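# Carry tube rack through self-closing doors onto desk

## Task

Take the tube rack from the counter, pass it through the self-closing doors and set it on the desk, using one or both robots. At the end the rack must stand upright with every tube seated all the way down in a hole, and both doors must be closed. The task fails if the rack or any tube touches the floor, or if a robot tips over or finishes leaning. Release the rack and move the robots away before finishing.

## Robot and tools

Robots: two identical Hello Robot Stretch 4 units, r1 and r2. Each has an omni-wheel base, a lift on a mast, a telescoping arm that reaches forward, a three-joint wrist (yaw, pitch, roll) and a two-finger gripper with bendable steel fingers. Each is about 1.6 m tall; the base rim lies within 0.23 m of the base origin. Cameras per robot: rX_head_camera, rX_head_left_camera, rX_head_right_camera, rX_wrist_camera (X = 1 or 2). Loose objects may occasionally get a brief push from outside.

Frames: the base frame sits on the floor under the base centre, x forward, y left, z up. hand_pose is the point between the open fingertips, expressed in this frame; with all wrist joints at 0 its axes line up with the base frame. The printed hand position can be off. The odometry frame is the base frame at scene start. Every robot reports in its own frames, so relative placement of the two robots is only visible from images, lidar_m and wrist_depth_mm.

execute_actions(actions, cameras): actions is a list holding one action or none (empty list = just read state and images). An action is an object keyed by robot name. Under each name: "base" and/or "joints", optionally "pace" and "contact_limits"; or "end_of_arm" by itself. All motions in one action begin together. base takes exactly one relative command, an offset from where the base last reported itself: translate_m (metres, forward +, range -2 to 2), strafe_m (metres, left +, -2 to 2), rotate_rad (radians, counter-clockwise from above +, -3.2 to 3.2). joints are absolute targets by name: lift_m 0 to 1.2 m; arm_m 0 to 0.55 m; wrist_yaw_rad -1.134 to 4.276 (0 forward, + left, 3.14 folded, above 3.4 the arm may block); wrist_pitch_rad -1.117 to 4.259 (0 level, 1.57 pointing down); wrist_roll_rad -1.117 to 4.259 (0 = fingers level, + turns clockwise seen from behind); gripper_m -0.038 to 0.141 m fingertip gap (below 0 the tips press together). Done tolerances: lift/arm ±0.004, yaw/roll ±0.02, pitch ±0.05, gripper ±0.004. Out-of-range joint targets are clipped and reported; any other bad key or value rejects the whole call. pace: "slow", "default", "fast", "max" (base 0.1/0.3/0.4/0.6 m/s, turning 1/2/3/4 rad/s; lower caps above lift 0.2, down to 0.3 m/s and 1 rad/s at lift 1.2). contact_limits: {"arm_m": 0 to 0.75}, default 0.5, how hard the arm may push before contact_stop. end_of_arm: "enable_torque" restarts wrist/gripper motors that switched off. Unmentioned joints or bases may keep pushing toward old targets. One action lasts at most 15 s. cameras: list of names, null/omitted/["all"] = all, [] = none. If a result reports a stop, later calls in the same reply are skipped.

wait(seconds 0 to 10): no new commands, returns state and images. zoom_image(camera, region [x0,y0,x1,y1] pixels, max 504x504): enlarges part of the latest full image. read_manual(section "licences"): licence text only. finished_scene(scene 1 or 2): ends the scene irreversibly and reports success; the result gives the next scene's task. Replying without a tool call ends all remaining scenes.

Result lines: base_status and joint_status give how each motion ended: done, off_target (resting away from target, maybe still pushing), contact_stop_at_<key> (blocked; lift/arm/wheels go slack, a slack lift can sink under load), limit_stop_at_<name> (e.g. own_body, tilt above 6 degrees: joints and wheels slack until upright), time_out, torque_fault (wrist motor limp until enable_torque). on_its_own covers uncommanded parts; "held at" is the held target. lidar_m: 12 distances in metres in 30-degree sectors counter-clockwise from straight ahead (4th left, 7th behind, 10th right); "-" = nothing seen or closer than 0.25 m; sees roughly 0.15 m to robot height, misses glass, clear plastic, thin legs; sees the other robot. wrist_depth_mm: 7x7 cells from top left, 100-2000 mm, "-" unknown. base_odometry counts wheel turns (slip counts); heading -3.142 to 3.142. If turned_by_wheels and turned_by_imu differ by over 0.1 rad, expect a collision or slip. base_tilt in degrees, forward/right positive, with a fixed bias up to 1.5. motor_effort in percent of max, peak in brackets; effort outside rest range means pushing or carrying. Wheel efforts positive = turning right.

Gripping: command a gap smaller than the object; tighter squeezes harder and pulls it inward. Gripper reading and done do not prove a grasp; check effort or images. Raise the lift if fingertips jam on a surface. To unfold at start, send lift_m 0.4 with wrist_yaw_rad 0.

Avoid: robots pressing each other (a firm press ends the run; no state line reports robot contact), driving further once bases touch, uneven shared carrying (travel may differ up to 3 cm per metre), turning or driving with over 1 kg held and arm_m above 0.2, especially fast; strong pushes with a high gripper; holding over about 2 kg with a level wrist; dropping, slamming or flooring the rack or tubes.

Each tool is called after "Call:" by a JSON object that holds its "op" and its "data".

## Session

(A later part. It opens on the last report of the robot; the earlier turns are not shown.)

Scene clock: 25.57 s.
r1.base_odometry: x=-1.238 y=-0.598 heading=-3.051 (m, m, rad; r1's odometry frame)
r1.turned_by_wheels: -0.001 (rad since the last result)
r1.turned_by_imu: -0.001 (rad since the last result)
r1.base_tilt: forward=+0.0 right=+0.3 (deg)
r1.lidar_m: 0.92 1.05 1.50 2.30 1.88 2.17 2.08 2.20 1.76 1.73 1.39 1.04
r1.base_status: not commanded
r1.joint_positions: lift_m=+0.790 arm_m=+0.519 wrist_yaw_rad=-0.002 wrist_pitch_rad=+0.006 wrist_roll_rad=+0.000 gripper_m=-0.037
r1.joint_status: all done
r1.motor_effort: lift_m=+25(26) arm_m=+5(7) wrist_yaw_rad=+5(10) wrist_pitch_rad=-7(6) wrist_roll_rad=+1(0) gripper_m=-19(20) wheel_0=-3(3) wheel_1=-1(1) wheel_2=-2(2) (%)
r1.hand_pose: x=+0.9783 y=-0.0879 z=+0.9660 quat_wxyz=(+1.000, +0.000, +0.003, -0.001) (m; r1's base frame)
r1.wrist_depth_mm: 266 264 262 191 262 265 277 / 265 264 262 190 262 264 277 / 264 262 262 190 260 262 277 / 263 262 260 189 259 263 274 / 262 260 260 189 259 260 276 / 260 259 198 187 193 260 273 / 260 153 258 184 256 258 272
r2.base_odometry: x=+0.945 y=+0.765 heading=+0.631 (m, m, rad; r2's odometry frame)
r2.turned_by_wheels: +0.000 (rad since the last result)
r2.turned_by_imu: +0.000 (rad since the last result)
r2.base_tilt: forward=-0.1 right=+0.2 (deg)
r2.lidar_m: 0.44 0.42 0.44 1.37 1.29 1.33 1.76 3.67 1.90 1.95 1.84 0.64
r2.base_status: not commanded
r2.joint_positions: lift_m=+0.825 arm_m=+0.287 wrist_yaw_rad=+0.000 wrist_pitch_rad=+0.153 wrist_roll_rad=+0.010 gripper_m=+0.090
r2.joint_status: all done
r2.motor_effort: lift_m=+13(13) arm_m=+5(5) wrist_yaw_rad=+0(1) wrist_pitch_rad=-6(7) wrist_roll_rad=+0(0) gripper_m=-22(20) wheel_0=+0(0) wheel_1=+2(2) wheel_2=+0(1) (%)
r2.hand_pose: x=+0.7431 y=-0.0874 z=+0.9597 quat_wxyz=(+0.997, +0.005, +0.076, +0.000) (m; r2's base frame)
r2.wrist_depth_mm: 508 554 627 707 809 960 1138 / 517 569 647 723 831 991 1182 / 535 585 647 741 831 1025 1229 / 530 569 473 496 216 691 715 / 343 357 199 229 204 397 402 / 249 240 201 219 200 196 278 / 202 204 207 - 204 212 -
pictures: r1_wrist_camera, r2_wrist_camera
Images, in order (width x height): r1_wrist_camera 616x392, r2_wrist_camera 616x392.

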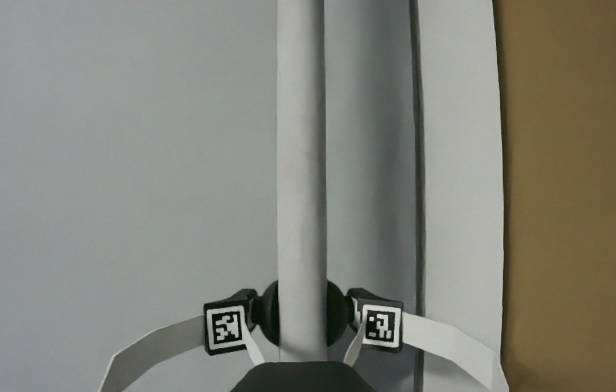

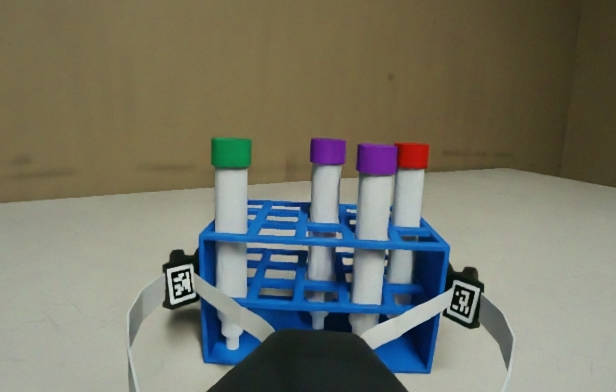

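Call:
{"op": "execute_actions", "data": {"actions": [{"r1":{"base":{"strafe_m":0.035},"joints":{"arm_m":0.35},"pace":"slow"},"r2":{"joints":{"lift_m":0.87},"pace":"slow"}}], "cameras": ["r1_wrist_camera","r2_wrist_camera"]}}

Scene clock: 29.77 s.
r1.base_odometry: x=-1.235 y=-0.633 heading=-3.051 (m, m, rad; r1's odometry frame)
r1.turned_by_wheels: +0.000 (rad since the last result)
r1.turned_by_imu: -0.002 (rad since the last result)
r1.base_tilt: forward=+0.2 right=+0.3 (deg)
r1.lidar_m: 0.76 0.94 1.50 2.21 1.85 2.17 2.08 2.21 1.84 1.77 1.41 1.03
r1.base_status: done
r1.joint_positions: lift_m=+0.790 arm_m=+0.351 wrist_yaw_rad=+0.002 wrist_pitch_rad=+0.006 wrist_roll_rad=+0.000 gripper_m=-0.037
r1.joint_status: all done
r1.motor_effort: lift_m=+25(26) arm_m=-8(8) wrist_yaw_rad=-4(50) wrist_pitch_rad=-7(7) wrist_roll_rad=-1(1) gripper_m=-15(21) wheel_0=-1(21) wheel_1=+0(9) wheel_2=-2(11) (%)
r1.hand_pose: x=+0.8109 y=-0.0870 z=+0.9660 quat_wxyz=(+1.000, +0.000, +0.003, +0.001) (m; r1's base frame)
r1.wrist_depth_mm: 306 287 268 186 241 449 445 / 306 287 270 186 241 442 449 / 306 286 267 183 241 439 442 / 304 285 266 182 241 442 445 / 303 282 266 182 241 439 439 / 303 283 199 181 233 442 442 / 301 152 263 176 236 439 442
r2.base_odometry: x=+0.945 y=+0.765 heading=+0.631 (m, m, rad; r2's odometry frame)
r2.turned_by_wheels: +0.000 (rad since the last result)
r2.turned_by_imu: -0.001 (rad since the last result)
r2.base_tilt: forward=-0.1 right=+0.2 (deg)
r2.lidar_m: 0.44 0.43 0.44 1.35 1.28 1.32 1.76 3.67 1.88 1.93 1.83 0.64
r2.base_status: not commanded
r2.joint_positions: lift_m=+0.870 arm_m=+0.287 wrist_yaw_rad=+0.000 wrist_pitch_rad=+0.153 wrist_roll_rad=+0.010 gripper_m=+0.090
r2.joint_status: all done
r2.motor_effort: lift_m=+23(24) arm_m=+5(5) wrist_yaw_rad=+2(0) wrist_pitch_rad=-9(7) wrist_roll_rad=+0(0) gripper_m=-20(21) wheel_0=+0(0) wheel_1=+2(2) wheel_2=+1(1) (%)
r2.hand_pose: x=+0.7431 y=-0.0874 z=+1.0038 quat_wxyz=(+0.997, +0.005, +0.076, +0.000) (m; r2's base frame)
r2.wrist_depth_mm: 512 554 621 707 809 931 1138 / 517 569 640 723 854 991 1182 / 535 585 640 741 831 1042 1255 / 549 609 621 647 215 891 1182 / 452 469 198 228 202 517 525 / 327 315 201 219 199 195 364 / 266 268 239 - 214 277 291
pictures: r1_wrist_camera, r2_wrist_camera
Images, in order (width x height): r1_wrist_camera 616x392, r2_wrist_camera 616x392.

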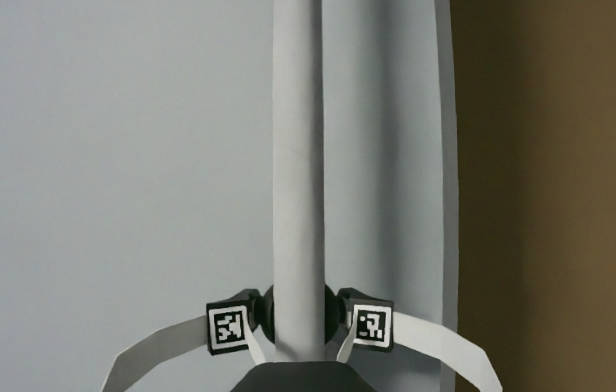

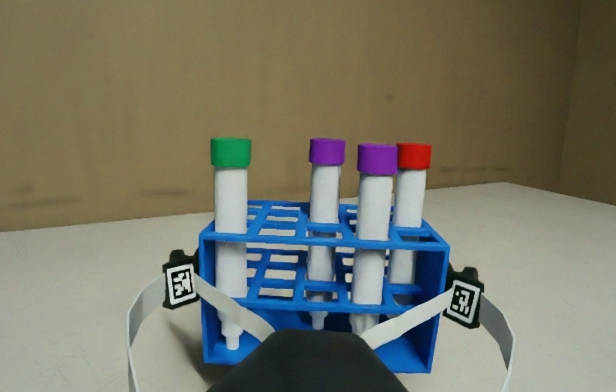

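Call:
{"op": "execute_actions", "data": {"actions": [{"r1":{"base":{"strafe_m":0.125},"joints":{"arm_m":0.195,"wrist_yaw_rad":-0.15},"pace":"slow"},"r2":{"base":{"translate_m":-0.15},"joints":{"arm_m":0.12},"pace":"slow"}}], "cameras": ["r1_wrist_camera"]}}

Scene clock: 33.07 s.
r1.base_odometry: x=-1.224 y=-0.757 heading=-3.052 (m, m, rad; r1's odometry frame)
r1.turned_by_wheels: +0.000 (rad since the last result)
r1.turned_by_imu: -0.001 (rad since the last result)
r1.base_tilt: forward=-0.1 right=+0.2 (deg)
r1.lidar_m: 0.58 0.87 1.50 1.99 1.65 2.14 2.07 2.23 1.98 1.84 1.40 0.62
r1.base_status: done
r1.joint_positions: lift_m=+0.790 arm_m=+0.196 wrist_yaw_rad=-0.150 wrist_pitch_rad=+0.006 wrist_roll_rad=+0.000 gripper_m=-0.037
r1.joint_status: all done
r1.motor_effort: lift_m=+26(25) arm_m=-8(10) wrist_yaw_rad=+0(64) wrist_pitch_rad=-7(9) wrist_roll_rad=+0(0) gripper_m=-18(23) wheel_0=-3(12) wheel_1=+0(15) wheel_2=-1(15) (%)
r1.hand_pose: x=+0.6393 y=-0.1296 z=+0.9659 quat_wxyz=(+0.997, +0.000, +0.003, -0.075) (m; r1's base frame)
r1.wrist_depth_mm: 319 291 265 169 226 676 699 / 319 289 263 169 226 683 707 / 319 289 264 168 225 668 699 / 315 289 263 168 224 676 691 / 317 287 262 167 225 676 699 / 314 287 255 167 220 668 676 / 314 283 254 152 217 668 691
r2.base_odometry: x=+0.824 y=+0.677 heading=+0.631 (m, m, rad; r2's odometry frame)
r2.turned_by_wheels: +0.000 (rad since the last result)
r2.turned_by_imu: +0.000 (rad since the last result)
r2.base_tilt: forward=-0.1 right=+0.2 (deg)
r2.lidar_m: 0.55 0.55 0.58 1.28 1.20 1.23 1.66 3.55 1.66 2.04 1.91 0.83
r2.base_status: done
r2.joint_positions: lift_m=+0.870 arm_m=+0.121 wrist_yaw_rad=+0.000 wrist_pitch_rad=+0.153 wrist_roll_rad=+0.010 gripper_m=+0.090
r2.joint_status: all done
r2.motor_effort: lift_m=+23(23) arm_m=-6(5) wrist_yaw_rad=+0(1) wrist_pitch_rad=-8(8) wrist_roll_rad=+0(1) gripper_m=-22(22) wheel_0=-2(6) wheel_1=-1(5) wheel_2=+0(11) (%)
r2.hand_pose: x=+0.5769 y=-0.0874 z=+1.0038 quat_wxyz=(+0.997, +0.005, +0.076, +0.000) (m; r2's base frame)
r2.wrist_depth_mm: 715 778 866 991 1118 1336 1464 / 723 798 891 1025 1160 1366 1397 / 750 820 904 1025 1160 1430 1464 / 723 759 699 654 214 891 946 / 452 473 197 229 204 580 715 / 329 322 201 219 199 196 788 / 282 319 278 - 214 640 854
pictures: r1_wrist_camera
Images, in order (width x height): r1_wrist_camera 616x392.

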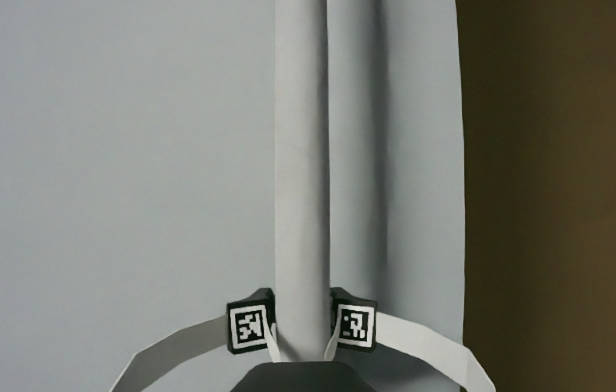

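Call:
{"op": "execute_actions", "data": {"actions": [{"r1":{"base":{"strafe_m":0.175},"joints":{"arm_m":0.09,"wrist_yaw_rad":-0.35},"pace":"slow"},"r2":{"base":{"rotate_rad":-1.06},"joints":{"arm_m":0.0},"pace":"slow"}}], "cameras": ["r1_wrist_camera","r2_head_left_camera","r2_wrist_camera"]}}

Scene clock: 36.47 s.
r1.base_odometry: x=-1.208 y=-0.931 heading=-3.052 (m, m, rad; r1's odometry frame)
r1.turned_by_wheels: -0.001 (rad since the last result)
r1.turned_by_imu: +0.000 (rad since the last result)
r1.base_tilt: forward=+0.0 right=+0.2 (deg)
r1.lidar_m: 0.55 0.91 1.48 1.44 1.32 2.16 2.08 2.18 2.14 2.08 1.41 0.45
r1.base_status: done
r1.joint_positions: lift_m=+0.790 arm_m=+0.091 wrist_yaw_rad=-0.361 wrist_pitch_rad=+0.006 wrist_roll_rad=+0.000 gripper_m=-0.038
r1.joint_status: all done
r1.on_its_own: wrist_yaw_rad is at rest, and its effort (+33) is outside its rest range (-13 to +13)
r1.motor_effort: lift_m=+25(26) arm_m=-5(15) wrist_yaw_rad=+33(91) wrist_pitch_rad=-8(8) wrist_roll_rad=+0(1) gripper_m=-18(22) wheel_0=-7(13) wheel_1=+1(9) wheel_2=-6(20) (%)
r1.hand_pose: x=+0.5008 y=-0.1837 z=+0.9659 quat_wxyz=(+0.984, +0.000, +0.003, -0.180) (m; r1's base frame)
r1.wrist_depth_mm: 320 293 268 168 228 991 1098 / 324 293 267 167 228 218 1118 / 322 291 267 167 227 219 1098 / 319 291 264 167 224 217 1098 / 319 291 264 167 224 216 1098 / 319 289 260 167 179 215 1098 / 315 290 254 161 219 208 1118
r2.base_odometry: x=+0.824 y=+0.677 heading=-0.429 (m, m, rad; r2's odometry frame)
r2.turned_by_wheels: -1.060 (rad since the last result)
r2.turned_by_imu: -1.069 (rad since the last result)
r2.base_tilt: forward=-0.2 right=+0.2 (deg)
r2.lidar_m: 0.43 0.86 0.58 0.55 0.58 1.28 1.20 1.23 1.61 3.53 1.51 0.45
r2.base_status: done
r2.joint_positions: lift_m=+0.870 arm_m=+0.002 wrist_yaw_rad=+0.000 wrist_pitch_rad=+0.153 wrist_roll_rad=+0.010 gripper_m=+0.090
r2.joint_status: all done
joint sent to its limit — the command would take r2.arm_m past its lower limit, so that joint was sent only as far as its limit.
r2.motor_effort: lift_m=+23(23) arm_m=-5(4) wrist_yaw_rad=+1(2) wrist_pitch_rad=-8(8) wrist_roll_rad=+0(0) gripper_m=-23(20) wheel_0=+2(2) wheel_1=+0(4) wheel_2=+1(5) (%)
r2.hand_pose: x=+0.4579 y=-0.0875 z=+1.0038 quat_wxyz=(+0.997, +0.005, +0.077, +0.000) (m; r2's base frame)
r2.wrist_depth_mm: 1576 1537 1576 1537 1576 1537 1464 / 1576 1618 1618 1576 1618 1576 1499 / 1618 1618 1661 1661 1661 1708 1537 / 1008 1618 1618 1756 217 1708 1537 / 1008 1756 199 229 202 1756 1576 / 1025 1336 202 220 199 196 1618 / 1008 1499 866 - 215 1618 1618
pictures: r1_wrist_camera, r2_head_left_camera, r2_wrist_camera
Images, in order (width x height): r1_wrist_camera 616x392, r2_head_left_camera 420x672, r2_wrist_camera 616x392.

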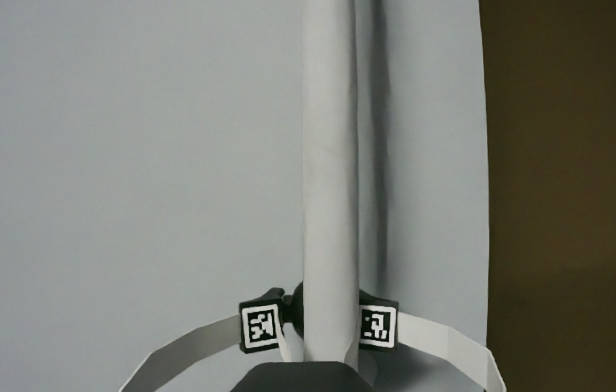

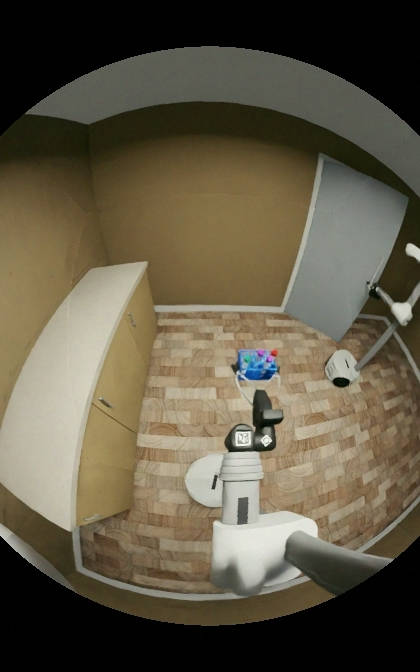

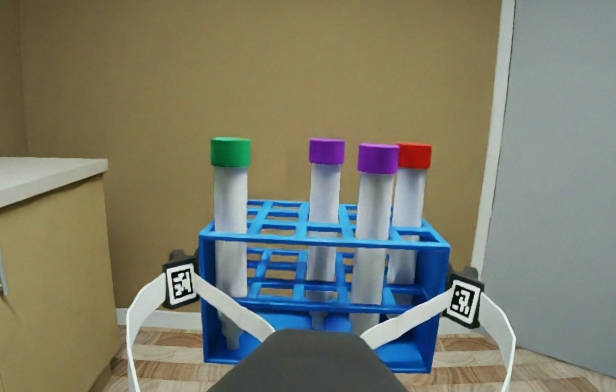

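Call:
{"op": "execute_actions", "data": {"actions": [{"r1":{"base":{"strafe_m":0.085},"joints":{"arm_m":0.048,"wrist_yaw_rad":-0.46},"pace":"slow"},"r2":{"base":{"translate_m":-0.2},"joints":{"wrist_yaw_rad":0.15}}}], "cameras": []}}

Call:
{"op": "execute_actions", "data": {"actions": [{"r1":{"base":{"strafe_m":0.09},"joints":{"arm_m":0.02,"wrist_yaw_rad":-0.56},"pace":"slow"},"r2":{"base":{"strafe_m":-0.3}}}], "cameras": ["r1_wrist_camera"]}}

Scene clock: 39.27 s.
r1.base_odometry: x=-1.200 y=-1.016 heading=-3.053 (m, m, rad; r1's odometry frame)
r1.turned_by_wheels: -0.001 (rad since the last result)
r1.turned_by_imu: -0.002 (rad since the last result)
r1.base_tilt: forward=+0.2 right=+0.3 (deg)
r1.lidar_m: 0.53 1.03 1.51 1.95 1.40 2.13 2.07 2.20 2.22 2.15 1.44 0.38
r1.base_status: done
r1.joint_positions: lift_m=+0.790 arm_m=+0.049 wrist_yaw_rad=-0.469 wrist_pitch_rad=+0.006 wrist_roll_rad=+0.000 gripper_m=-0.038
r1.joint_status: all done
r1.on_its_own: wrist_yaw_rad is at rest, and its effort (+26) is outside its rest range (-13 to +13)
r1.motor_effort: lift_m=+26(26) arm_m=-6(10) wrist_yaw_rad=+26(29) wrist_pitch_rad=-7(8) wrist_roll_rad=+0(0) gripper_m=-17(17) wheel_0=-7(10) wheel_1=+0(4) wheel_2=-5(7) (%)
r1.hand_pose: x=+0.4377 y=-0.2084 z=+0.9659 quat_wxyz=(+0.973, +0.001, +0.003, -0.232) (m; r1's base frame)
r1.wrist_depth_mm: 322 297 268 168 227 1229 1430 / 324 294 266 167 227 1229 1464 / 322 291 264 165 227 1229 1430 / 320 290 265 165 226 217 1397 / 317 290 265 164 225 216 1397 / 319 290 259 164 218 1182 1397 / 317 290 253 161 218 212 1397
r2.base_odometry: x=+0.643 y=+0.760 heading=-0.429 (m, m, rad; r2's odometry frame)
r2.turned_by_wheels: +0.000 (rad since the last result)
r2.turned_by_imu: +0.000 (rad since the last result)
r2.base_tilt: forward=-0.1 right=+0.2 (deg)
r2.lidar_m: 0.45 0.84 0.59 0.53 1.19 1.07 1.01 1.04 1.34 3.18 1.57 1.62
r2.base_status: done
r2.joint_positions: lift_m=+0.870 arm_m=+0.002 wrist_yaw_rad=+0.150 wrist_pitch_rad=+0.153 wrist_roll_rad=+0.010 gripper_m=+0.090
r2.joint_status: all done
r2.motor_effort: lift_m=+23(23) arm_m=-5(5) wrist_yaw_rad=+2(5) wrist_pitch_rad=-7(8) wrist_roll_rad=+0(0) gripper_m=-23(21) wheel_0=-2(10) wheel_1=-1(4) wheel_2=+0(7) (%)
r2.hand_pose: x=+0.4677 y=-0.0439 z=+1.0038 quat_wxyz=(+0.994, -0.001, +0.077, +0.074) (m; r2's base frame)
r2.wrist_depth_mm: 1464 1808 1756 1756 1661 1661 1576 / 1464 1863 1808 1708 1756 1708 1618 / 1430 1863 1863 1863 1756 1756 1661 / 842 1118 1499 1921 214 1756 1708 / 820 1160 198 229 204 1863 1756 / 831 1008 202 220 200 196 1708 / 831 1138 891 - 216 1661 1708
pictures: none
No camera images: the call's "cameras" was empty. Leave "cameras" out to get every camera's image.

Scene clock: 41.60 s.
r1.base_odometry: x=-1.192 y=-1.105 heading=-3.054 (m, m, rad; r1's odometry frame)
r1.turned_by_wheels: -0.001 (rad since the last result)
r1.turned_by_imu: -0.002 (rad since the last result)
r1.base_tilt: forward=+0.2 right=+0.1 (deg)
r1.lidar_m: 0.53 1.05 1.49 1.84 1.04 1.29 2.07 2.19 2.31 2.22 0.44 0.34
r1.base_status: done
r1.joint_positions: lift_m=+0.790 arm_m=+0.021 wrist_yaw_rad=-0.571 wrist_pitch_rad=+0.006 wrist_roll_rad=+0.000 gripper_m=-0.038
r1.joint_status: all done
r1.on_its_own: wrist_yaw_rad is at rest, and its effort (+33) is outside its rest range (-13 to +13)
r1.motor_effort: lift_m=+26(25) arm_m=-4(9) wrist_yaw_rad=+33(34) wrist_pitch_rad=-8(7) wrist_roll_rad=+0(1) gripper_m=-13(19) wheel_0=-7(10) wheel_1=+0(7) wheel_2=-6(4) (%)
r1.hand_pose: x=+0.3871 y=-0.2295 z=+0.9659 quat_wxyz=(+0.959, +0.001, +0.003, -0.282) (m; r1's base frame)
r1.wrist_depth_mm: 324 297 268 168 227 1499 1863 / 324 294 267 168 227 218 1863 / 322 293 265 168 224 218 1863 / 319 290 265 167 224 218 1863 / 320 291 264 167 224 217 1863 / 319 290 260 167 179 216 1863 / 317 289 255 160 219 208 1808
r2.base_odometry: x=+0.518 y=+0.487 heading=-0.429 (m, m, rad; r2's odometry frame)
r2.turned_by_wheels: +0.000 (rad since the last result)
r2.turned_by_imu: +0.001 (rad since the last result)
r2.base_tilt: forward=-0.1 right=+0.2 (deg)
r2.lidar_m: 0.44 1.29 0.90 0.83 1.49 1.05 0.98 1.00 1.33 3.14 1.34 1.29
r2.base_status: done
r2.joint_positions: lift_m=+0.870 arm_m=+0.002 wrist_yaw_rad=+0.150 wrist_pitch_rad=+0.153 wrist_roll_rad=+0.010 gripper_m=+0.090
r2.joint_status: not commanded
r2.motor_effort: lift_m=+22(23) arm_m=-5(5) wrist_yaw_rad=+1(2) wrist_pitch_rad=-8(7) wrist_roll_rad=+0(0) gripper_m=-22(22) wheel_0=+0(10) wheel_1=+1(9) wheel_2=+1(0) (%)
r2.hand_pose: x=+0.4677 y=-0.0439 z=+1.0038 quat_wxyz=(+0.994, -0.001, +0.077, +0.074) (m; r2's base frame)
r2.wrist_depth_mm: 1808 1863 1808 1808 1708 1708 1464 / 1808 1921 1863 1863 1756 1708 1464 / 1661 - 1921 1921 1808 1708 1499 / 1182 1576 1921 1921 215 1808 1464 / 1182 1618 198 229 203 1863 1537 / 1205 1499 202 220 200 195 1537 / 1182 1537 878 - 215 1618 1576
pictures: r1_wrist_camera
Images, in order (width x height): r1_wrist_camera 616x392.

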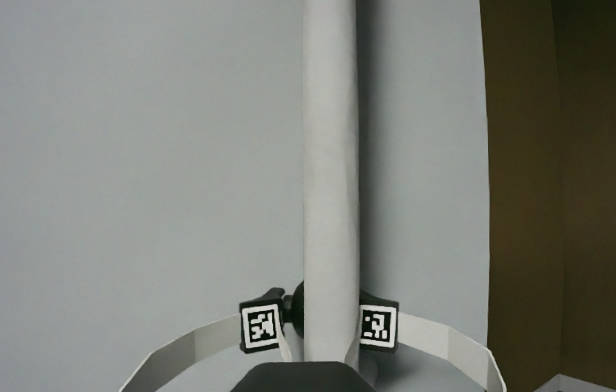

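Call:
{"op": "execute_actions", "data": {"actions": [{"r1":{"base":{"strafe_m":0.11},"joints":{"arm_m":0.008,"wrist_yaw_rad":-0.72},"pace":"slow"},"r2":{"base":{"strafe_m":-0.4}}}], "cameras": []}}

Call:
{"op": "execute_actions", "data": {"actions": [{"r1":{"base":{"strafe_m":0.115},"joints":{"wrist_yaw_rad":-0.87},"pace":"slow"},"r2":{"base":{"strafe_m":-0.4}}}], "cameras": ["r1_wrist_camera","r2_head_left_camera","r2_head_camera"]}}

Scene clock: 44.87 s.
r1.base_odometry: x=-1.182 y=-1.215 heading=-3.055 (m, m, rad; r1's odometry frame)
r1.turned_by_wheels: -0.001 (rad since the last result)
r1.turned_by_imu: -0.002 (rad since the last result)
r1.base_tilt: forward=+0.2 right=+0.2 (deg)
r1.lidar_m: 0.56 1.05 1.48 1.73 1.80 0.72 2.06 2.19 2.45 2.37 0.37 0.35
r1.base_status: done
r1.joint_positions: lift_m=+0.790 arm_m=+0.009 wrist_yaw_rad=-0.732 wrist_pitch_rad=+0.006 wrist_roll_rad=+0.000 gripper_m=-0.038
r1.joint_status: all done
r1.on_its_own: wrist_yaw_rad is at rest, and its effort (+36) is outside its rest range (-13 to +13)
r1.motor_effort: lift_m=+25(26) arm_m=-5(11) wrist_yaw_rad=+36(49) wrist_pitch_rad=-7(7) wrist_roll_rad=+1(0) gripper_m=-13(19) wheel_0=-5(12) wheel_1=+1(5) wheel_2=-7(8) (%)
r1.hand_pose: x=+0.3358 y=-0.2579 z=+0.9660 quat_wxyz=(+0.934, +0.001, +0.003, -0.358) (m; r1's base frame)
r1.wrist_depth_mm: 310 286 263 169 227 - 1921 / 309 285 263 170 227 - 1983 / 307 282 262 169 226 219 - / 306 281 260 170 226 220 1921 / 306 281 260 169 224 218 1921 / 306 282 257 169 179 217 1983 / 304 282 250 160 219 151 1921
r2.base_odometry: x=+0.351 y=+0.123 heading=-0.429 (m, m, rad; r2's odometry frame)
r2.turned_by_wheels: +0.000 (rad since the last result)
r2.turned_by_imu: +0.001 (rad since the last result)
r2.base_tilt: forward=-0.1 right=+0.2 (deg)
r2.lidar_m: 0.45 1.92 1.33 1.24 1.48 1.03 0.96 1.00 1.29 2.86 2.93 1.00
r2.base_status: done
r2.joint_positions: lift_m=+0.870 arm_m=+0.002 wrist_yaw_rad=+0.150 wrist_pitch_rad=+0.153 wrist_roll_rad=+0.010 gripper_m=+0.090
r2.joint_status: not commanded
r2.motor_effort: lift_m=+22(22) arm_m=-5(5) wrist_yaw_rad=+3(1) wrist_pitch_rad=-7(8) wrist_roll_rad=+1(0) gripper_m=-23(21) wheel_0=-1(11) wheel_1=+2(7) wheel_2=+1(3) (%)
r2.hand_pose: x=+0.4677 y=-0.0439 z=+1.0039 quat_wxyz=(+0.994, -0.001, +0.077, +0.074) (m; r2's base frame)
r2.wrist_depth_mm: 1921 1863 1808 1756 1708 1366 1138 / - 1983 1921 1808 1808 1397 1160 / - - 1921 1863 1756 1464 691 / 1661 - - 1921 217 1430 1160 / 1618 - 199 228 202 1397 1182 / 1708 1756 202 220 200 192 1205 / 1537 1576 854 - 216 1464 831
pictures: none
No camera images: the call's "cameras" was empty. Leave "cameras" out to get every camera's image.

Scene clock: 47.53 s.
r1.base_odometry: x=-1.172 y=-1.329 heading=-3.056 (m, m, rad; r1's odometry frame)
r1.turned_by_wheels: -0.001 (rad since the last result)
r1.turned_by_imu: -0.002 (rad since the last result)
r1.base_tilt: forward=+0.1 right=+0.2 (deg)
r1.lidar_m: 0.63 1.07 1.51 1.62 1.71 2.15 0.61 2.19 2.55 2.46 0.31 0.34
r1.base_status: done
r1.joint_positions: lift_m=+0.790 arm_m=+0.009 wrist_yaw_rad=-0.885 wrist_pitch_rad=+0.006 wrist_roll_rad=+0.000 gripper_m=-0.038
r1.joint_status: all done
r1.on_its_own: wrist_yaw_rad is at rest, and its effort (+43) is outside its rest range (-13 to +13)
r1.motor_effort: lift_m=+26(25) arm_m=-3(4) wrist_yaw_rad=+43(42) wrist_pitch_rad=-7(8) wrist_roll_rad=+0(0) gripper_m=-18(19) wheel_0=-8(9) wheel_1=+0(10) wheel_2=-7(7) (%)
r1.hand_pose: x=+0.2946 y=-0.2786 z=+0.9659 quat_wxyz=(+0.904, +0.001, +0.003, -0.428) (m; r1's base frame)
r1.wrist_depth_mm: 303 281 262 245 228 - - / 301 281 259 244 228 - - / 298 279 258 242 227 222 1983 / 297 278 257 242 226 220 1921 / 298 276 258 242 226 220 1983 / 296 274 256 180 178 220 - / 294 276 174 160 220 213 1921
r2.base_odometry: x=+0.185 y=-0.241 heading=-0.429 (m, m, rad; r2's odometry frame)
r2.turned_by_wheels: +0.000 (rad since the last result)
r2.turned_by_imu: +0.001 (rad since the last result)
r2.base_tilt: forward=-0.1 right=+0.2 (deg)
r2.lidar_m: 0.45 2.22 1.74 1.63 1.41 0.99 0.92 0.96 1.26 2.45 2.52 2.37
r2.base_status: done
r2.joint_positions: lift_m=+0.870 arm_m=+0.002 wrist_yaw_rad=+0.150 wrist_pitch_rad=+0.153 wrist_roll_rad=+0.010 gripper_m=+0.090
r2.joint_status: not commanded
r2.motor_effort: lift_m=+22(22) arm_m=-5(5) wrist_yaw_rad=+0(0) wrist_pitch_rad=-7(8) wrist_roll_rad=+0(0) gripper_m=-22(21) wheel_0=+0(12) wheel_1=+0(8) wheel_2=+1(2) (%)
r2.hand_pose: x=+0.4677 y=-0.0438 z=+1.0039 quat_wxyz=(+0.994, -0.001, +0.077, +0.074) (m; r2's base frame)
r2.wrist_depth_mm: - 1921 1863 1808 1098 - 1618 / - - 1983 1808 1078 - 1661 / - - - 707 723 - 1708 / - - - 1921 215 - 1808 / - - 198 229 202 1983 1863 / 1921 1863 202 218 200 196 1863 / 1576 1618 854 - 215 1661 1708
pictures: r1_wrist_camera, r2_head_camera, r2_head_left_camera
Images, in order (width x height): r1_wrist_camera 616x392, r2_head_camera 420x560, r2_head_left_camera 420x672.

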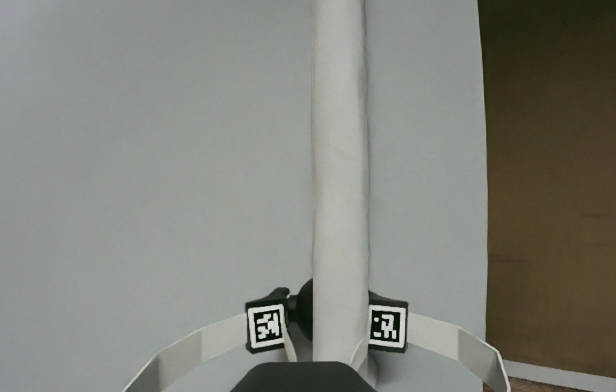

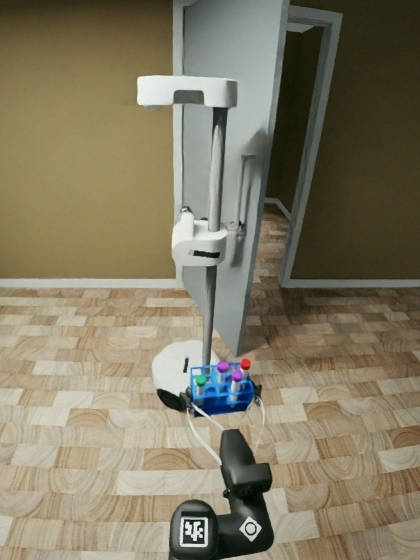

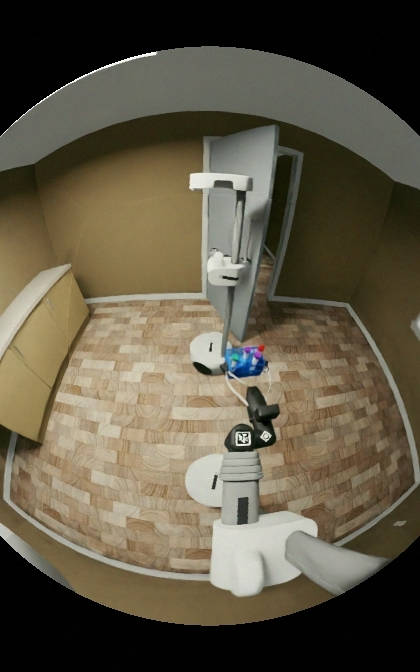

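Call:
{"op": "execute_actions", "data": {"actions": [{"r1":{"base":{"translate_m":-0.03},"pace":"slow"},"r2":{"base":{"strafe_m":-0.25}}}], "cameras": []}}

Call:
{"op": "execute_actions", "data": {"actions": [{"r1":{"base":{"strafe_m":0.14},"joints":{"wrist_yaw_rad":-0.98},"pace":"slow"},"r2":{"base":{"strafe_m":-0.24}}}], "cameras": ["r1_wrist_camera","r2_head_left_camera","r2_head_camera"]}}

Scene clock: 50.00 s.
r1.base_odometry: x=-1.143 y=-1.327 heading=-3.057 (m, m, rad; r1's odometry frame)
r1.turned_by_wheels: +0.000 (rad since the last result)
r1.turned_by_imu: -0.001 (rad since the last result)
r1.base_tilt: forward=-0.1 right=+0.2 (deg)
r1.lidar_m: 0.62 1.09 1.53 1.61 1.73 2.11 0.95 0.68 2.58 2.45 0.37 0.34
r1.base_status: done
r1.joint_positions: lift_m=+0.790 arm_m=+0.009 wrist_yaw_rad=-0.869 wrist_pitch_rad=+0.006 wrist_roll_rad=+0.000 gripper_m=-0.037
r1.joint_status: not commanded
r1.motor_effort: lift_m=+25(25) arm_m=-3(4) wrist_yaw_rad=-4(44) wrist_pitch_rad=-7(7) wrist_roll_rad=+0(0) gripper_m=-16(18) wheel_0=-3(10) wheel_1=-3(5) wheel_2=+2(5) (%)
r1.hand_pose: x=+0.2991 y=-0.2767 z=+0.9659 quat_wxyz=(+0.907, +0.001, +0.003, -0.421) (m; r1's base frame)
r1.wrist_depth_mm: 315 287 263 176 229 - - / 312 287 264 175 228 - - / 312 286 262 174 228 - - / 310 286 260 174 226 - - / 310 285 259 173 227 - - / 309 282 255 173 221 - - / 309 274 254 165 220 - 1983
r2.base_odometry: x=+0.081 y=-0.468 heading=-0.428 (m, m, rad; r2's odometry frame)
r2.turned_by_wheels: +0.000 (rad since the last result)
r2.turned_by_imu: +0.001 (rad since the last result)
r2.base_tilt: forward=-0.1 right=+0.2 (deg)
r2.lidar_m: 0.45 0.94 2.00 1.90 1.39 0.99 0.91 0.95 1.26 2.20 2.28 2.34
r2.base_status: done
r2.joint_positions: lift_m=+0.870 arm_m=+0.002 wrist_yaw_rad=+0.150 wrist_pitch_rad=+0.153 wrist_roll_rad=+0.010 gripper_m=+0.090
r2.joint_status: not commanded
r2.motor_effort: lift_m=+22(22) arm_m=-5(5) wrist_yaw_rad=+3(2) wrist_pitch_rad=-8(7) wrist_roll_rad=+0(0) gripper_m=-21(23) wheel_0=-1(5) wheel_1=+2(8) wheel_2=+1(3) (%)
r2.hand_pose: x=+0.4677 y=-0.0439 z=+1.0039 quat_wxyz=(+0.994, -0.001, +0.077, +0.074) (m; r2's base frame)
r2.wrist_depth_mm: - 1863 1863 1464 - 1708 1661 / - - 759 1499 - 1756 1756 / - - 715 1138 - 1808 1808 / - - - 1499 216 1863 1808 / - - 198 229 203 1921 1863 / 1921 1863 202 220 200 196 1863 / 1537 1576 723 - 215 1618 1708
pictures: none
No camera images: the call's "cameras" was empty. Leave "cameras" out to get every camera's image.

Scene clock: 52.53 s.
r1.base_odometry: x=-1.131 y=-1.466 heading=-3.056 (m, m, rad; r1's odometry frame)
r1.turned_by_wheels: +0.000 (rad since the last result)
r1.turned_by_imu: +0.000 (rad since the last result)
r1.base_tilt: forward=+0.2 right=+0.3 (deg)
r1.lidar_m: 0.77 1.12 1.54 1.48 1.56 2.12 2.02 0.91 0.97 2.63 0.31 0.32
r1.base_status: done
r1.joint_positions: lift_m=+0.790 arm_m=+0.009 wrist_yaw_rad=-0.980 wrist_pitch_rad=+0.006 wrist_roll_rad=+0.000 gripper_m=-0.037
r1.joint_status: all done
r1.motor_effort: lift_m=+25(26) arm_m=-4(4) wrist_yaw_rad=+0(70) wrist_pitch_rad=-7(8) wrist_roll_rad=+0(1) gripper_m=-16(22) wheel_0=-1(7) wheel_1=+1(6) wheel_2=+2(11) (%)
r1.hand_pose: x=+0.2676 y=-0.2883 z=+0.9660 quat_wxyz=(+0.882, +0.001, +0.003, -0.471) (m; r1's base frame)
r1.wrist_depth_mm: 332 300 270 172 227 - - / 332 298 268 171 228 - - / 332 296 267 171 227 - - / 329 296 267 170 227 - - / 327 293 266 169 224 - - / 327 296 260 169 219 - - / 324 282 258 166 218 - -
r2.base_odometry: x=-0.018 y=-0.687 heading=-0.428 (m, m, rad; r2's odometry frame)
r2.turned_by_wheels: +0.000 (rad since the last result)
r2.turned_by_imu: +0.001 (rad since the last result)
r2.base_tilt: forward=-0.1 right=+0.2 (deg)
r2.lidar_m: 0.44 1.09 2.28 2.14 1.38 0.95 0.91 0.95 1.23 1.96 2.03 2.36
r2.base_status: done
r2.joint_positions: lift_m=+0.870 arm_m=+0.002 wrist_yaw_rad=+0.150 wrist_pitch_rad=+0.153 wrist_roll_rad=+0.010 gripper_m=+0.090
r2.joint_status: not commanded
r2.motor_effort: lift_m=+22(22) arm_m=-5(5) wrist_yaw_rad=+0(0) wrist_pitch_rad=-7(7) wrist_roll_rad=+0(1) gripper_m=-23(21) wheel_0=+0(7) wheel_1=+2(7) wheel_2=+1(0) (%)
r2.hand_pose: x=+0.4677 y=-0.0439 z=+1.0039 quat_wxyz=(+0.994, -0.001, +0.077, +0.074) (m; r2's base frame)
r2.wrist_depth_mm: - 1921 1863 - - 1756 1708 / 798 - 1921 - - 1808 1708 / 788 1078 1205 - 1863 1863 1808 / - - - - 216 1863 1808 / - - 198 229 204 1983 1863 / 1921 976 202 220 200 196 1921 / 1537 1205 866 - 215 1661 1661
pictures: r1_wrist_camera, r2_head_camera, r2_head_left_camera
Images, in order (width x height): r1_wrist_camera 616x392, r2_head_camera 420x560, r2_head_left_camera 420x672.

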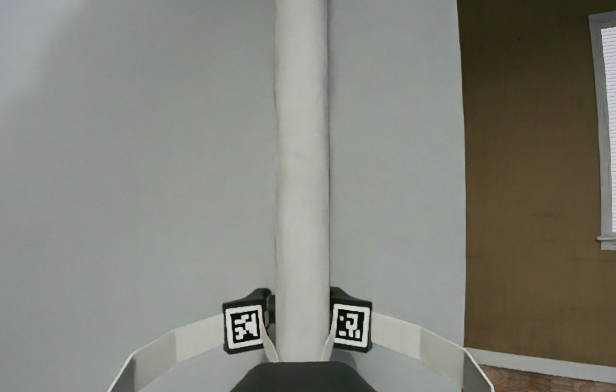

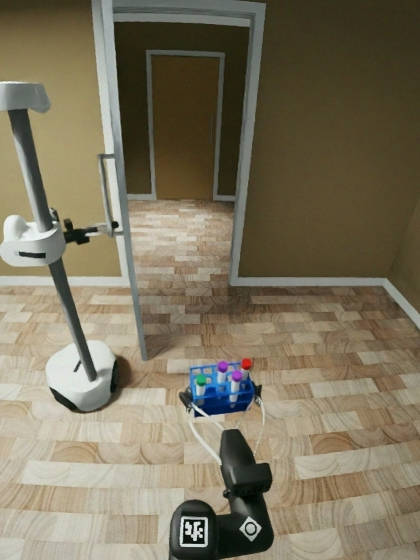

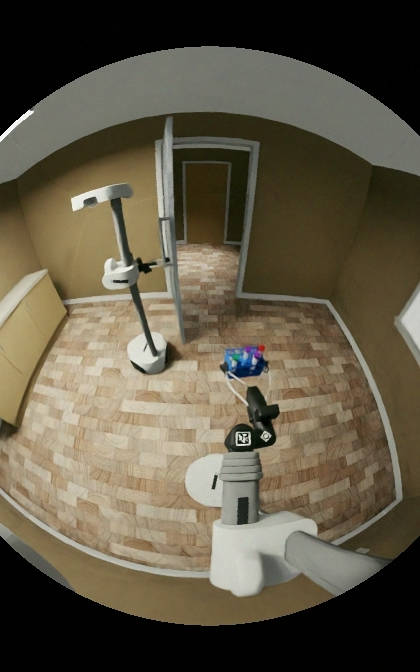

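Call:
{"op": "zoom_image", "data": {"camera": "r2_head_camera", "region": [90, 0, 290, 300]}}

Region (90, 0, 290, 300) of r2_head_camera's 420x560 image, scaled by 1.680, with more detail than that image has.

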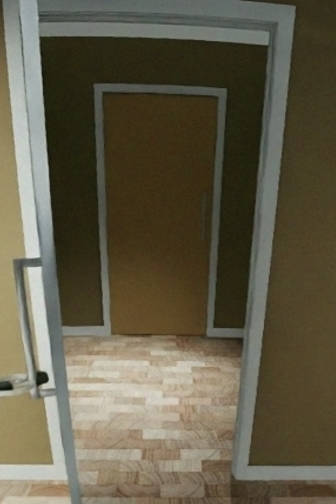

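Call:
{"op": "zoom_image", "data": {"camera": "r2_head_camera", "region": [170, 80, 250, 180]}}

Region (170, 80, 250, 180) of r2_head_camera's 420x560 image, scaled by 5.040, with more detail than that image has; it fills the left 403 columns of this view, and the rest is white.

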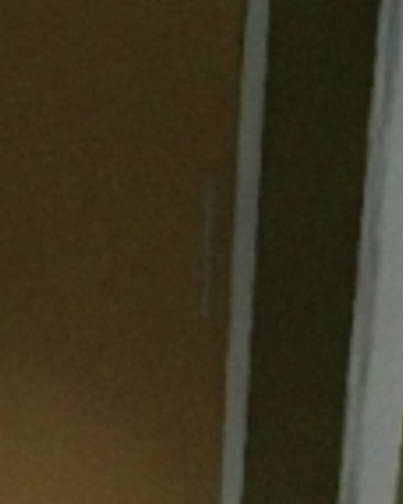

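Call:
{"op": "execute_actions", "data": {"actions": [{"r1":{"base":{"strafe_m":0.13},"joints":{"wrist_yaw_rad":-1.06,"arm_m":0.03},"pace":"slow"},"r2":{"base":{"translate_m":1.25}}}], "cameras": ["r1_wrist_camera","r2_head_left_camera","r2_head_camera","r1_head_right_camera"]}}

Scene clock: 59.10 s.
r1.base_odometry: x=-1.120 y=-1.595 heading=-3.057 (m, m, rad; r1's odometry frame)
r1.turned_by_wheels: +0.000 (rad since the last result)
r1.turned_by_imu: -0.002 (rad since the last result)
r1.base_tilt: forward=+0.0 right=+0.1 (deg)
r1.lidar_m: 1.01 1.12 1.40 1.34 1.40 2.10 2.03 2.14 2.81 0.63 0.31 0.34
r1.base_status: done
r1.joint_positions: lift_m=+0.790 arm_m=+0.029 wrist_yaw_rad=-1.065 wrist_pitch_rad=+0.006 wrist_roll_rad=+0.000 gripper_m=-0.038
r1.joint_status: all done
r1.motor_effort: lift_m=+26(25) arm_m=+8(7) wrist_yaw_rad=+13(41) wrist_pitch_rad=-7(7) wrist_roll_rad=+0(0) gripper_m=-16(20) wheel_0=-3(11) wheel_1=+0(10) wheel_2=-2(6) (%)
r1.hand_pose: x=+0.2630 y=-0.2947 z=+0.9660 quat_wxyz=(+0.862, +0.001, +0.003, -0.507) (m; r1's base frame)
r1.wrist_depth_mm: 359 315 277 168 224 - - / 357 312 274 168 224 - - / 355 309 273 167 224 212 597 / 353 307 273 167 223 212 - / 351 307 272 167 223 213 - / 351 307 264 166 213 210 - / 349 301 259 163 215 204 -
r2.base_odometry: x=+1.119 y=-1.205 heading=-0.428 (m, m, rad; r2's odometry frame)
r2.turned_by_wheels: +0.000 (rad since the last result)
r2.turned_by_imu: -0.005 (rad since the last result)
r2.base_tilt: forward=-0.1 right=+0.2 (deg)
r2.lidar_m: 0.44 0.81 0.51 0.48 0.66 2.30 2.16 2.22 1.99 1.91 1.48 1.03
r2.base_status: done
r2.joint_positions: lift_m=+0.870 arm_m=+0.002 wrist_yaw_rad=+0.150 wrist_pitch_rad=+0.153 wrist_roll_rad=+0.010 gripper_m=+0.090
r2.joint_status: not commanded
r2.motor_effort: lift_m=+22(22) arm_m=-5(5) wrist_yaw_rad=+0(0) wrist_pitch_rad=-7(8) wrist_roll_rad=+0(0) gripper_m=-21(22) wheel_0=+0(7) wheel_1=+1(4) wheel_2=+2(3) (%)
r2.hand_pose: x=+0.4677 y=-0.0439 z=+1.0039 quat_wxyz=(+0.994, -0.001, +0.077, +0.074) (m; r2's base frame)
r2.wrist_depth_mm: 798 - - - - 640 640 / 820 - - - - 668 647 / 809 - - - - 676 661 / 798 - - - 216 699 683 / 820 - 198 227 202 723 715 / 809 1808 202 219 199 196 741 / 798 1576 878 - 215 768 759
pictures: r1_head_right_camera, r1_wrist_camera, r2_head_camera, r2_head_left_camera
Images, in order (width x height): r1_head_right_camera 420x672, r1_wrist_camera 616x392, r2_head_camera 420x560, r2_head_left_camera 420x672.

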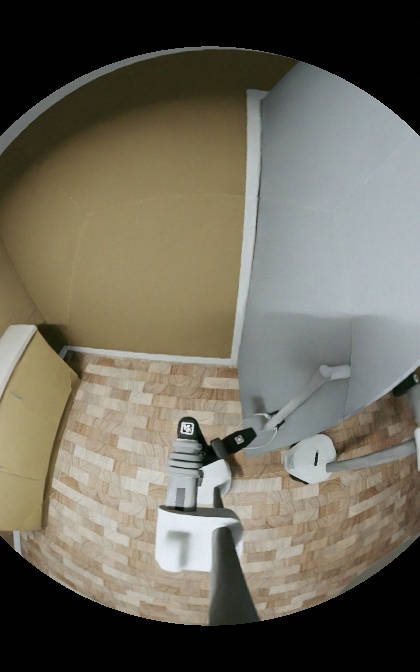

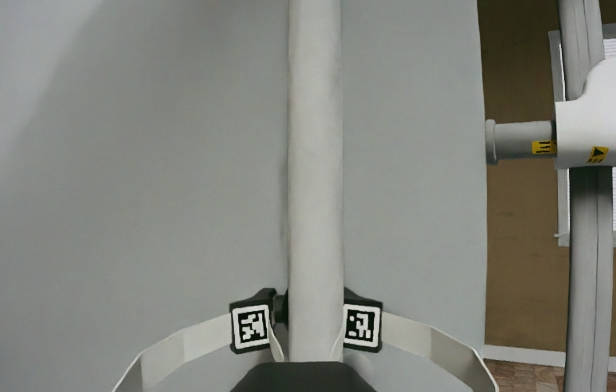

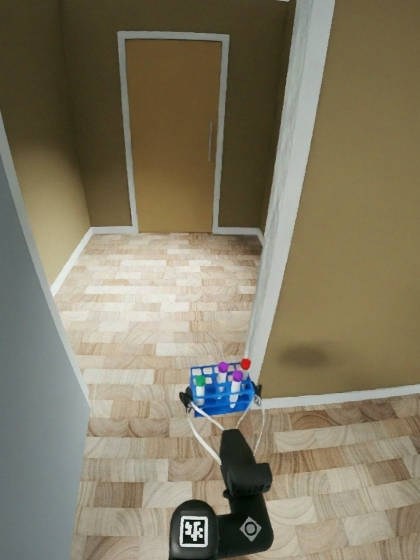

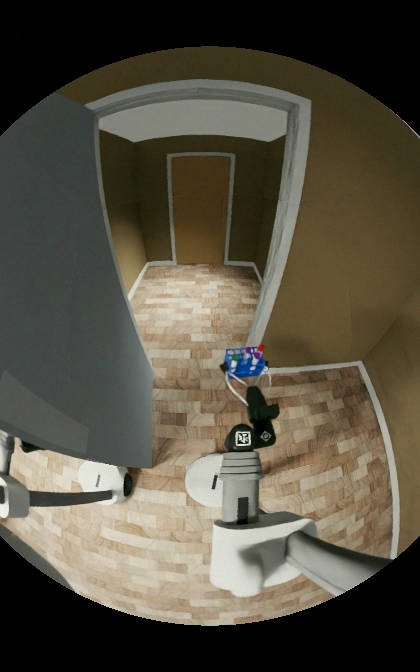

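Call:
{"op": "execute_actions", "data": {"actions": [{"r2":{"base":{"translate_m":0.2}}}], "cameras": []}}

Scene clock: 62.90 s.
r1.base_odometry: x=-1.120 y=-1.595 heading=-3.057 (m, m, rad; r1's odometry frame)
r1.turned_by_wheels: +0.000 (rad since the last result)
r1.turned_by_imu: -0.001 (rad since the last result)
r1.base_tilt: forward=+0.0 right=+0.3 (deg)
r1.lidar_m: 1.01 1.10 1.41 1.34 1.44 2.11 2.03 2.14 2.84 0.68 0.30 0.33
r1.base_status: not commanded
r1.joint_positions: lift_m=+0.790 arm_m=+0.029 wrist_yaw_rad=-1.065 wrist_pitch_rad=+0.006 wrist_roll_rad=+0.000 gripper_m=-0.038
r1.joint_status: not commanded
r1.motor_effort: lift_m=+25(26) arm_m=+8(8) wrist_yaw_rad=+13(13) wrist_pitch_rad=-7(6) wrist_roll_rad=+0(1) gripper_m=-16(17) wheel_0=-3(3) wheel_1=+0(0) wheel_2=-1(2) (%)
r1.hand_pose: x=+0.2630 y=-0.2947 z=+0.9660 quat_wxyz=(+0.862, +0.001, +0.003, -0.507) (m; r1's base frame)
r1.wrist_depth_mm: 357 314 276 168 224 759 - / 355 310 274 167 224 634 - / 353 310 273 168 224 212 - / 351 309 272 167 223 212 - / 349 309 272 167 223 212 - / 349 306 264 167 213 210 - / 349 303 257 162 216 204 -
r2.base_odometry: x=+1.301 y=-1.288 heading=-0.428 (m, m, rad; r2's odometry frame)
r2.turned_by_wheels: +0.000 (rad since the last result)
r2.turned_by_imu: -0.001 (rad since the last result)
r2.base_tilt: forward=-0.2 right=+0.2 (deg)
r2.lidar_m: 0.45 0.87 0.53 0.50 0.52 2.52 2.35 2.42 1.99 1.90 1.19 0.82
r2.base_status: done
r2.joint_positions: lift_m=+0.870 arm_m=+0.002 wrist_yaw_rad=+0.150 wrist_pitch_rad=+0.153 wrist_roll_rad=+0.010 gripper_m=+0.090
r2.joint_status: not commanded
r2.motor_effort: lift_m=+22(22) arm_m=-5(5) wrist_yaw_rad=+3(1) wrist_pitch_rad=-8(7) wrist_roll_rad=+0(0) gripper_m=-23(21) wheel_0=+3(6) wheel_1=+0(5) wheel_2=+1(13) (%)
r2.hand_pose: x=+0.4677 y=-0.0439 z=+1.0039 quat_wxyz=(+0.994, -0.001, +0.077, +0.074) (m; r2's base frame)
r2.wrist_depth_mm: 1464 - - - - - 449 / 1537 - - - - 549 466 / 1576 - - - - 544 484 / 1576 - - - 216 549 500 / 1618 - 199 228 202 521 521 / 1618 1808 202 220 199 196 539 / 1499 1576 878 - 215 559 554
pictures: none
No camera images: the call's "cameras" was empty. Leave "cameras" out to get every camera's image.

Call:
{"op": "execute_actions", "data": {"actions": [{"r2":{"base":{"strafe_m":0.25}}}], "cameras": ["r2_head_left_camera","r1_head_right_camera"]}}

Scene clock: 65.43 s.
r1.base_odometry: x=-1.120 y=-1.595 heading=-3.057 (m, m, rad; r1's odometry frame)
r1.turned_by_wheels: +0.000 (rad since the last result)
r1.turned_by_imu: -0.001 (rad since the last result)
r1.base_tilt: forward=+0.0 right=+0.3 (deg)
r1.lidar_m: 1.04 1.12 1.41 1.35 1.42 2.11 2.00 2.16 2.84 0.51 0.30 0.30
r1.base_status: not commanded
r1.joint_positions: lift_m=+0.790 arm_m=+0.029 wrist_yaw_rad=-1.065 wrist_pitch_rad=+0.006 wrist_roll_rad=+0.000 gripper_m=-0.038
r1.joint_status: not commanded
r1.on_its_own: wrist_yaw_rad is at rest, and its effort (+14) is outside its rest range (-13 to +13)
r1.motor_effort: lift_m=+25(26) arm_m=+8(7) wrist_yaw_rad=+14(13) wrist_pitch_rad=-7(6) wrist_roll_rad=+0(0) gripper_m=-18(17) wheel_0=-3(3) wheel_1=+0(0) wheel_2=-2(2) (%)
r1.hand_pose: x=+0.2630 y=-0.2947 z=+0.9660 quat_wxyz=(+0.862, +0.001, +0.003, -0.507) (m; r1's base frame)
r1.wrist_depth_mm: 355 315 274 169 225 424 - / 353 312 276 167 225 389 - / 353 310 274 167 223 213 - / 355 309 273 167 224 211 - / 351 307 272 167 222 211 - / 355 306 264 166 213 211 - / 347 301 258 163 216 204 -
r2.base_odometry: x=+1.405 y=-1.061 heading=-0.428 (m, m, rad; r2's odometry frame)
r2.turned_by_wheels: +0.000 (rad since the last result)
r2.turned_by_imu: -0.001 (rad since the last result)
r2.base_tilt: forward=-0.1 right=+0.2 (deg)
r2.lidar_m: 0.44 0.43 0.29 0.25 0.25 2.53 2.37 2.43 2.25 2.16 1.16 0.92
r2.base_status: done
r2.joint_positions: lift_m=+0.870 arm_m=+0.002 wrist_yaw_rad=+0.150 wrist_pitch_rad=+0.153 wrist_roll_rad=+0.010 gripper_m=+0.090
r2.joint_status: not commanded
r2.motor_effort: lift_m=+22(22) arm_m=-5(5) wrist_yaw_rad=+1(1) wrist_pitch_rad=-8(9) wrist_roll_rad=+0(1) gripper_m=-19(21) wheel_0=+0(7) wheel_1=-1(8) wheel_2=+0(5) (%)
r2.hand_pose: x=+0.4677 y=-0.0438 z=+1.0039 quat_wxyz=(+0.994, -0.001, +0.077, +0.074) (m; r2's base frame)
r2.wrist_depth_mm: 492 1708 - - - - 1921 / 500 1661 - - - - 1756 / 500 1708 - - - - 1808 / 517 1756 - - 214 - 1756 / 521 1808 199 229 203 - 1708 / 521 707 202 219 199 196 1708 / 517 1098 866 - 215 1661 1618
pictures: r1_head_right_camera, r2_head_left_camera
Images, in order (width x height): r1_head_right_camera 420x672, r2_head_left_camera 420x672.

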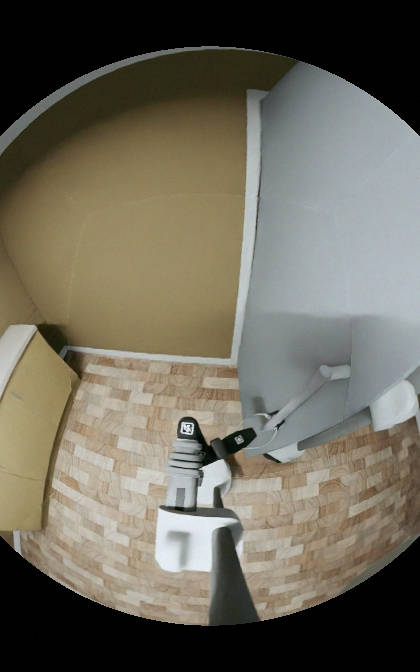

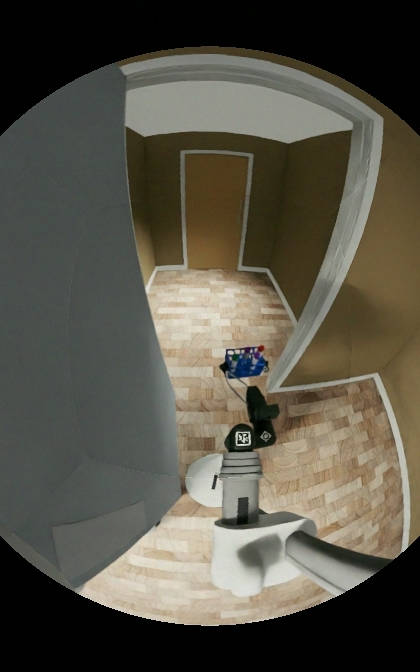

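Call:
{"op": "execute_actions", "data": {"actions": [{"r1":{"joints":{"gripper_m":0.08}},"r2":{"base":{"strafe_m":0.03},"pace":"slow"}}], "cameras": ["r1_wrist_camera","r2_head_left_camera"]}}

Scene clock: 68.77 s.
r1.base_odometry: x=-1.120 y=-1.595 heading=-3.057 (m, m, rad; r1's odometry frame)
r1.turned_by_wheels: +0.000 (rad since the last result)
r1.turned_by_imu: -0.001 (rad since the last result)
r1.base_tilt: forward=+0.1 right=+0.3 (deg)
r1.lidar_m: 1.02 1.11 1.39 1.34 1.39 2.11 2.03 2.17 2.86 0.51 0.33 0.45
r1.base_status: not commanded
r1.joint_positions: lift_m=+0.790 arm_m=+0.029 wrist_yaw_rad=-1.060 wrist_pitch_rad=+0.006 wrist_roll_rad=+0.000 gripper_m=+0.080
r1.joint_status: all done
r1.motor_effort: lift_m=+26(25) arm_m=+7(7) wrist_yaw_rad=+1(23) wrist_pitch_rad=-8(8) wrist_roll_rad=+0(0) gripper_m=-1(16) wheel_0=-3(3) wheel_1=+0(0) wheel_2=-1(2) (%)
r1.hand_pose: x=+0.2643 y=-0.2944 z=+0.9660 quat_wxyz=(+0.863, +0.002, +0.003, -0.506) (m; r1's base frame)
r1.wrist_depth_mm: 387 345 306 276 248 384 - / 384 342 303 274 247 238 - / 382 340 301 273 248 237 - / 379 336 301 272 247 237 - / 379 334 300 272 245 237 - / 379 336 209 272 193 236 - / 379 330 298 144 240 229 -
r2.base_odometry: x=+1.417 y=-1.034 heading=-0.428 (m, m, rad; r2's odometry frame)
r2.turned_by_wheels: +0.000 (rad since the last result)
r2.turned_by_imu: +0.000 (rad since the last result)
r2.base_tilt: forward=-0.2 right=+0.2 (deg)
r2.lidar_m: 0.45 0.38 0.25 - 0.60 0.62 2.36 2.45 2.31 2.18 1.16 0.95
r2.base_status: done
r2.joint_positions: lift_m=+0.870 arm_m=+0.002 wrist_yaw_rad=+0.150 wrist_pitch_rad=+0.153 wrist_roll_rad=+0.010 gripper_m=+0.090
r2.joint_status: not commanded
r2.motor_effort: lift_m=+22(22) arm_m=-5(4) wrist_yaw_rad=+2(2) wrist_pitch_rad=-8(8) wrist_roll_rad=+0(1) gripper_m=-23(21) wheel_0=-2(2) wheel_1=+2(6) wheel_2=+1(3) (%)
r2.hand_pose: x=+0.4677 y=-0.0438 z=+1.0039 quat_wxyz=(+0.994, -0.001, +0.077, +0.074) (m; r2's base frame)
r2.wrist_depth_mm: 449 1576 - - - - - / 452 1618 - - - - 1808 / 466 1661 - - - - 1808 / 469 1708 - - 216 - 1808 / 473 1756 198 228 202 - 1756 / 473 609 202 219 200 191 1661 / 473 723 878 - 216 1661 1661
pictures: r1_wrist_camera, r2_head_left_camera
Images, in order (width x height): r1_wrist_camera 616x392, r2_head_left_camera 420x672.

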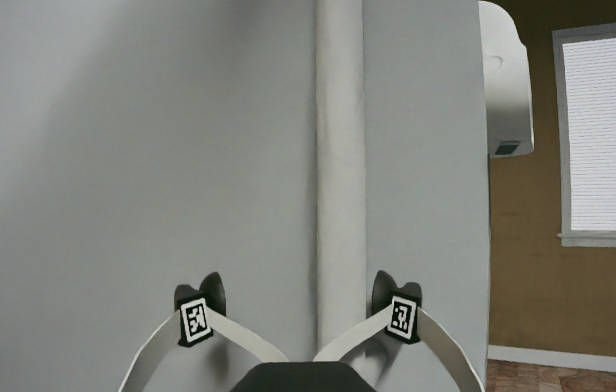

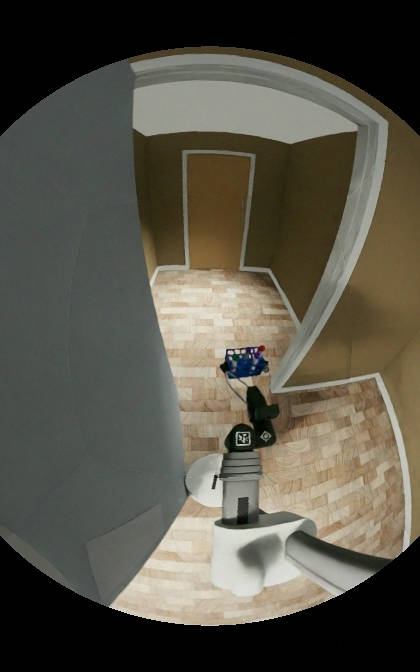

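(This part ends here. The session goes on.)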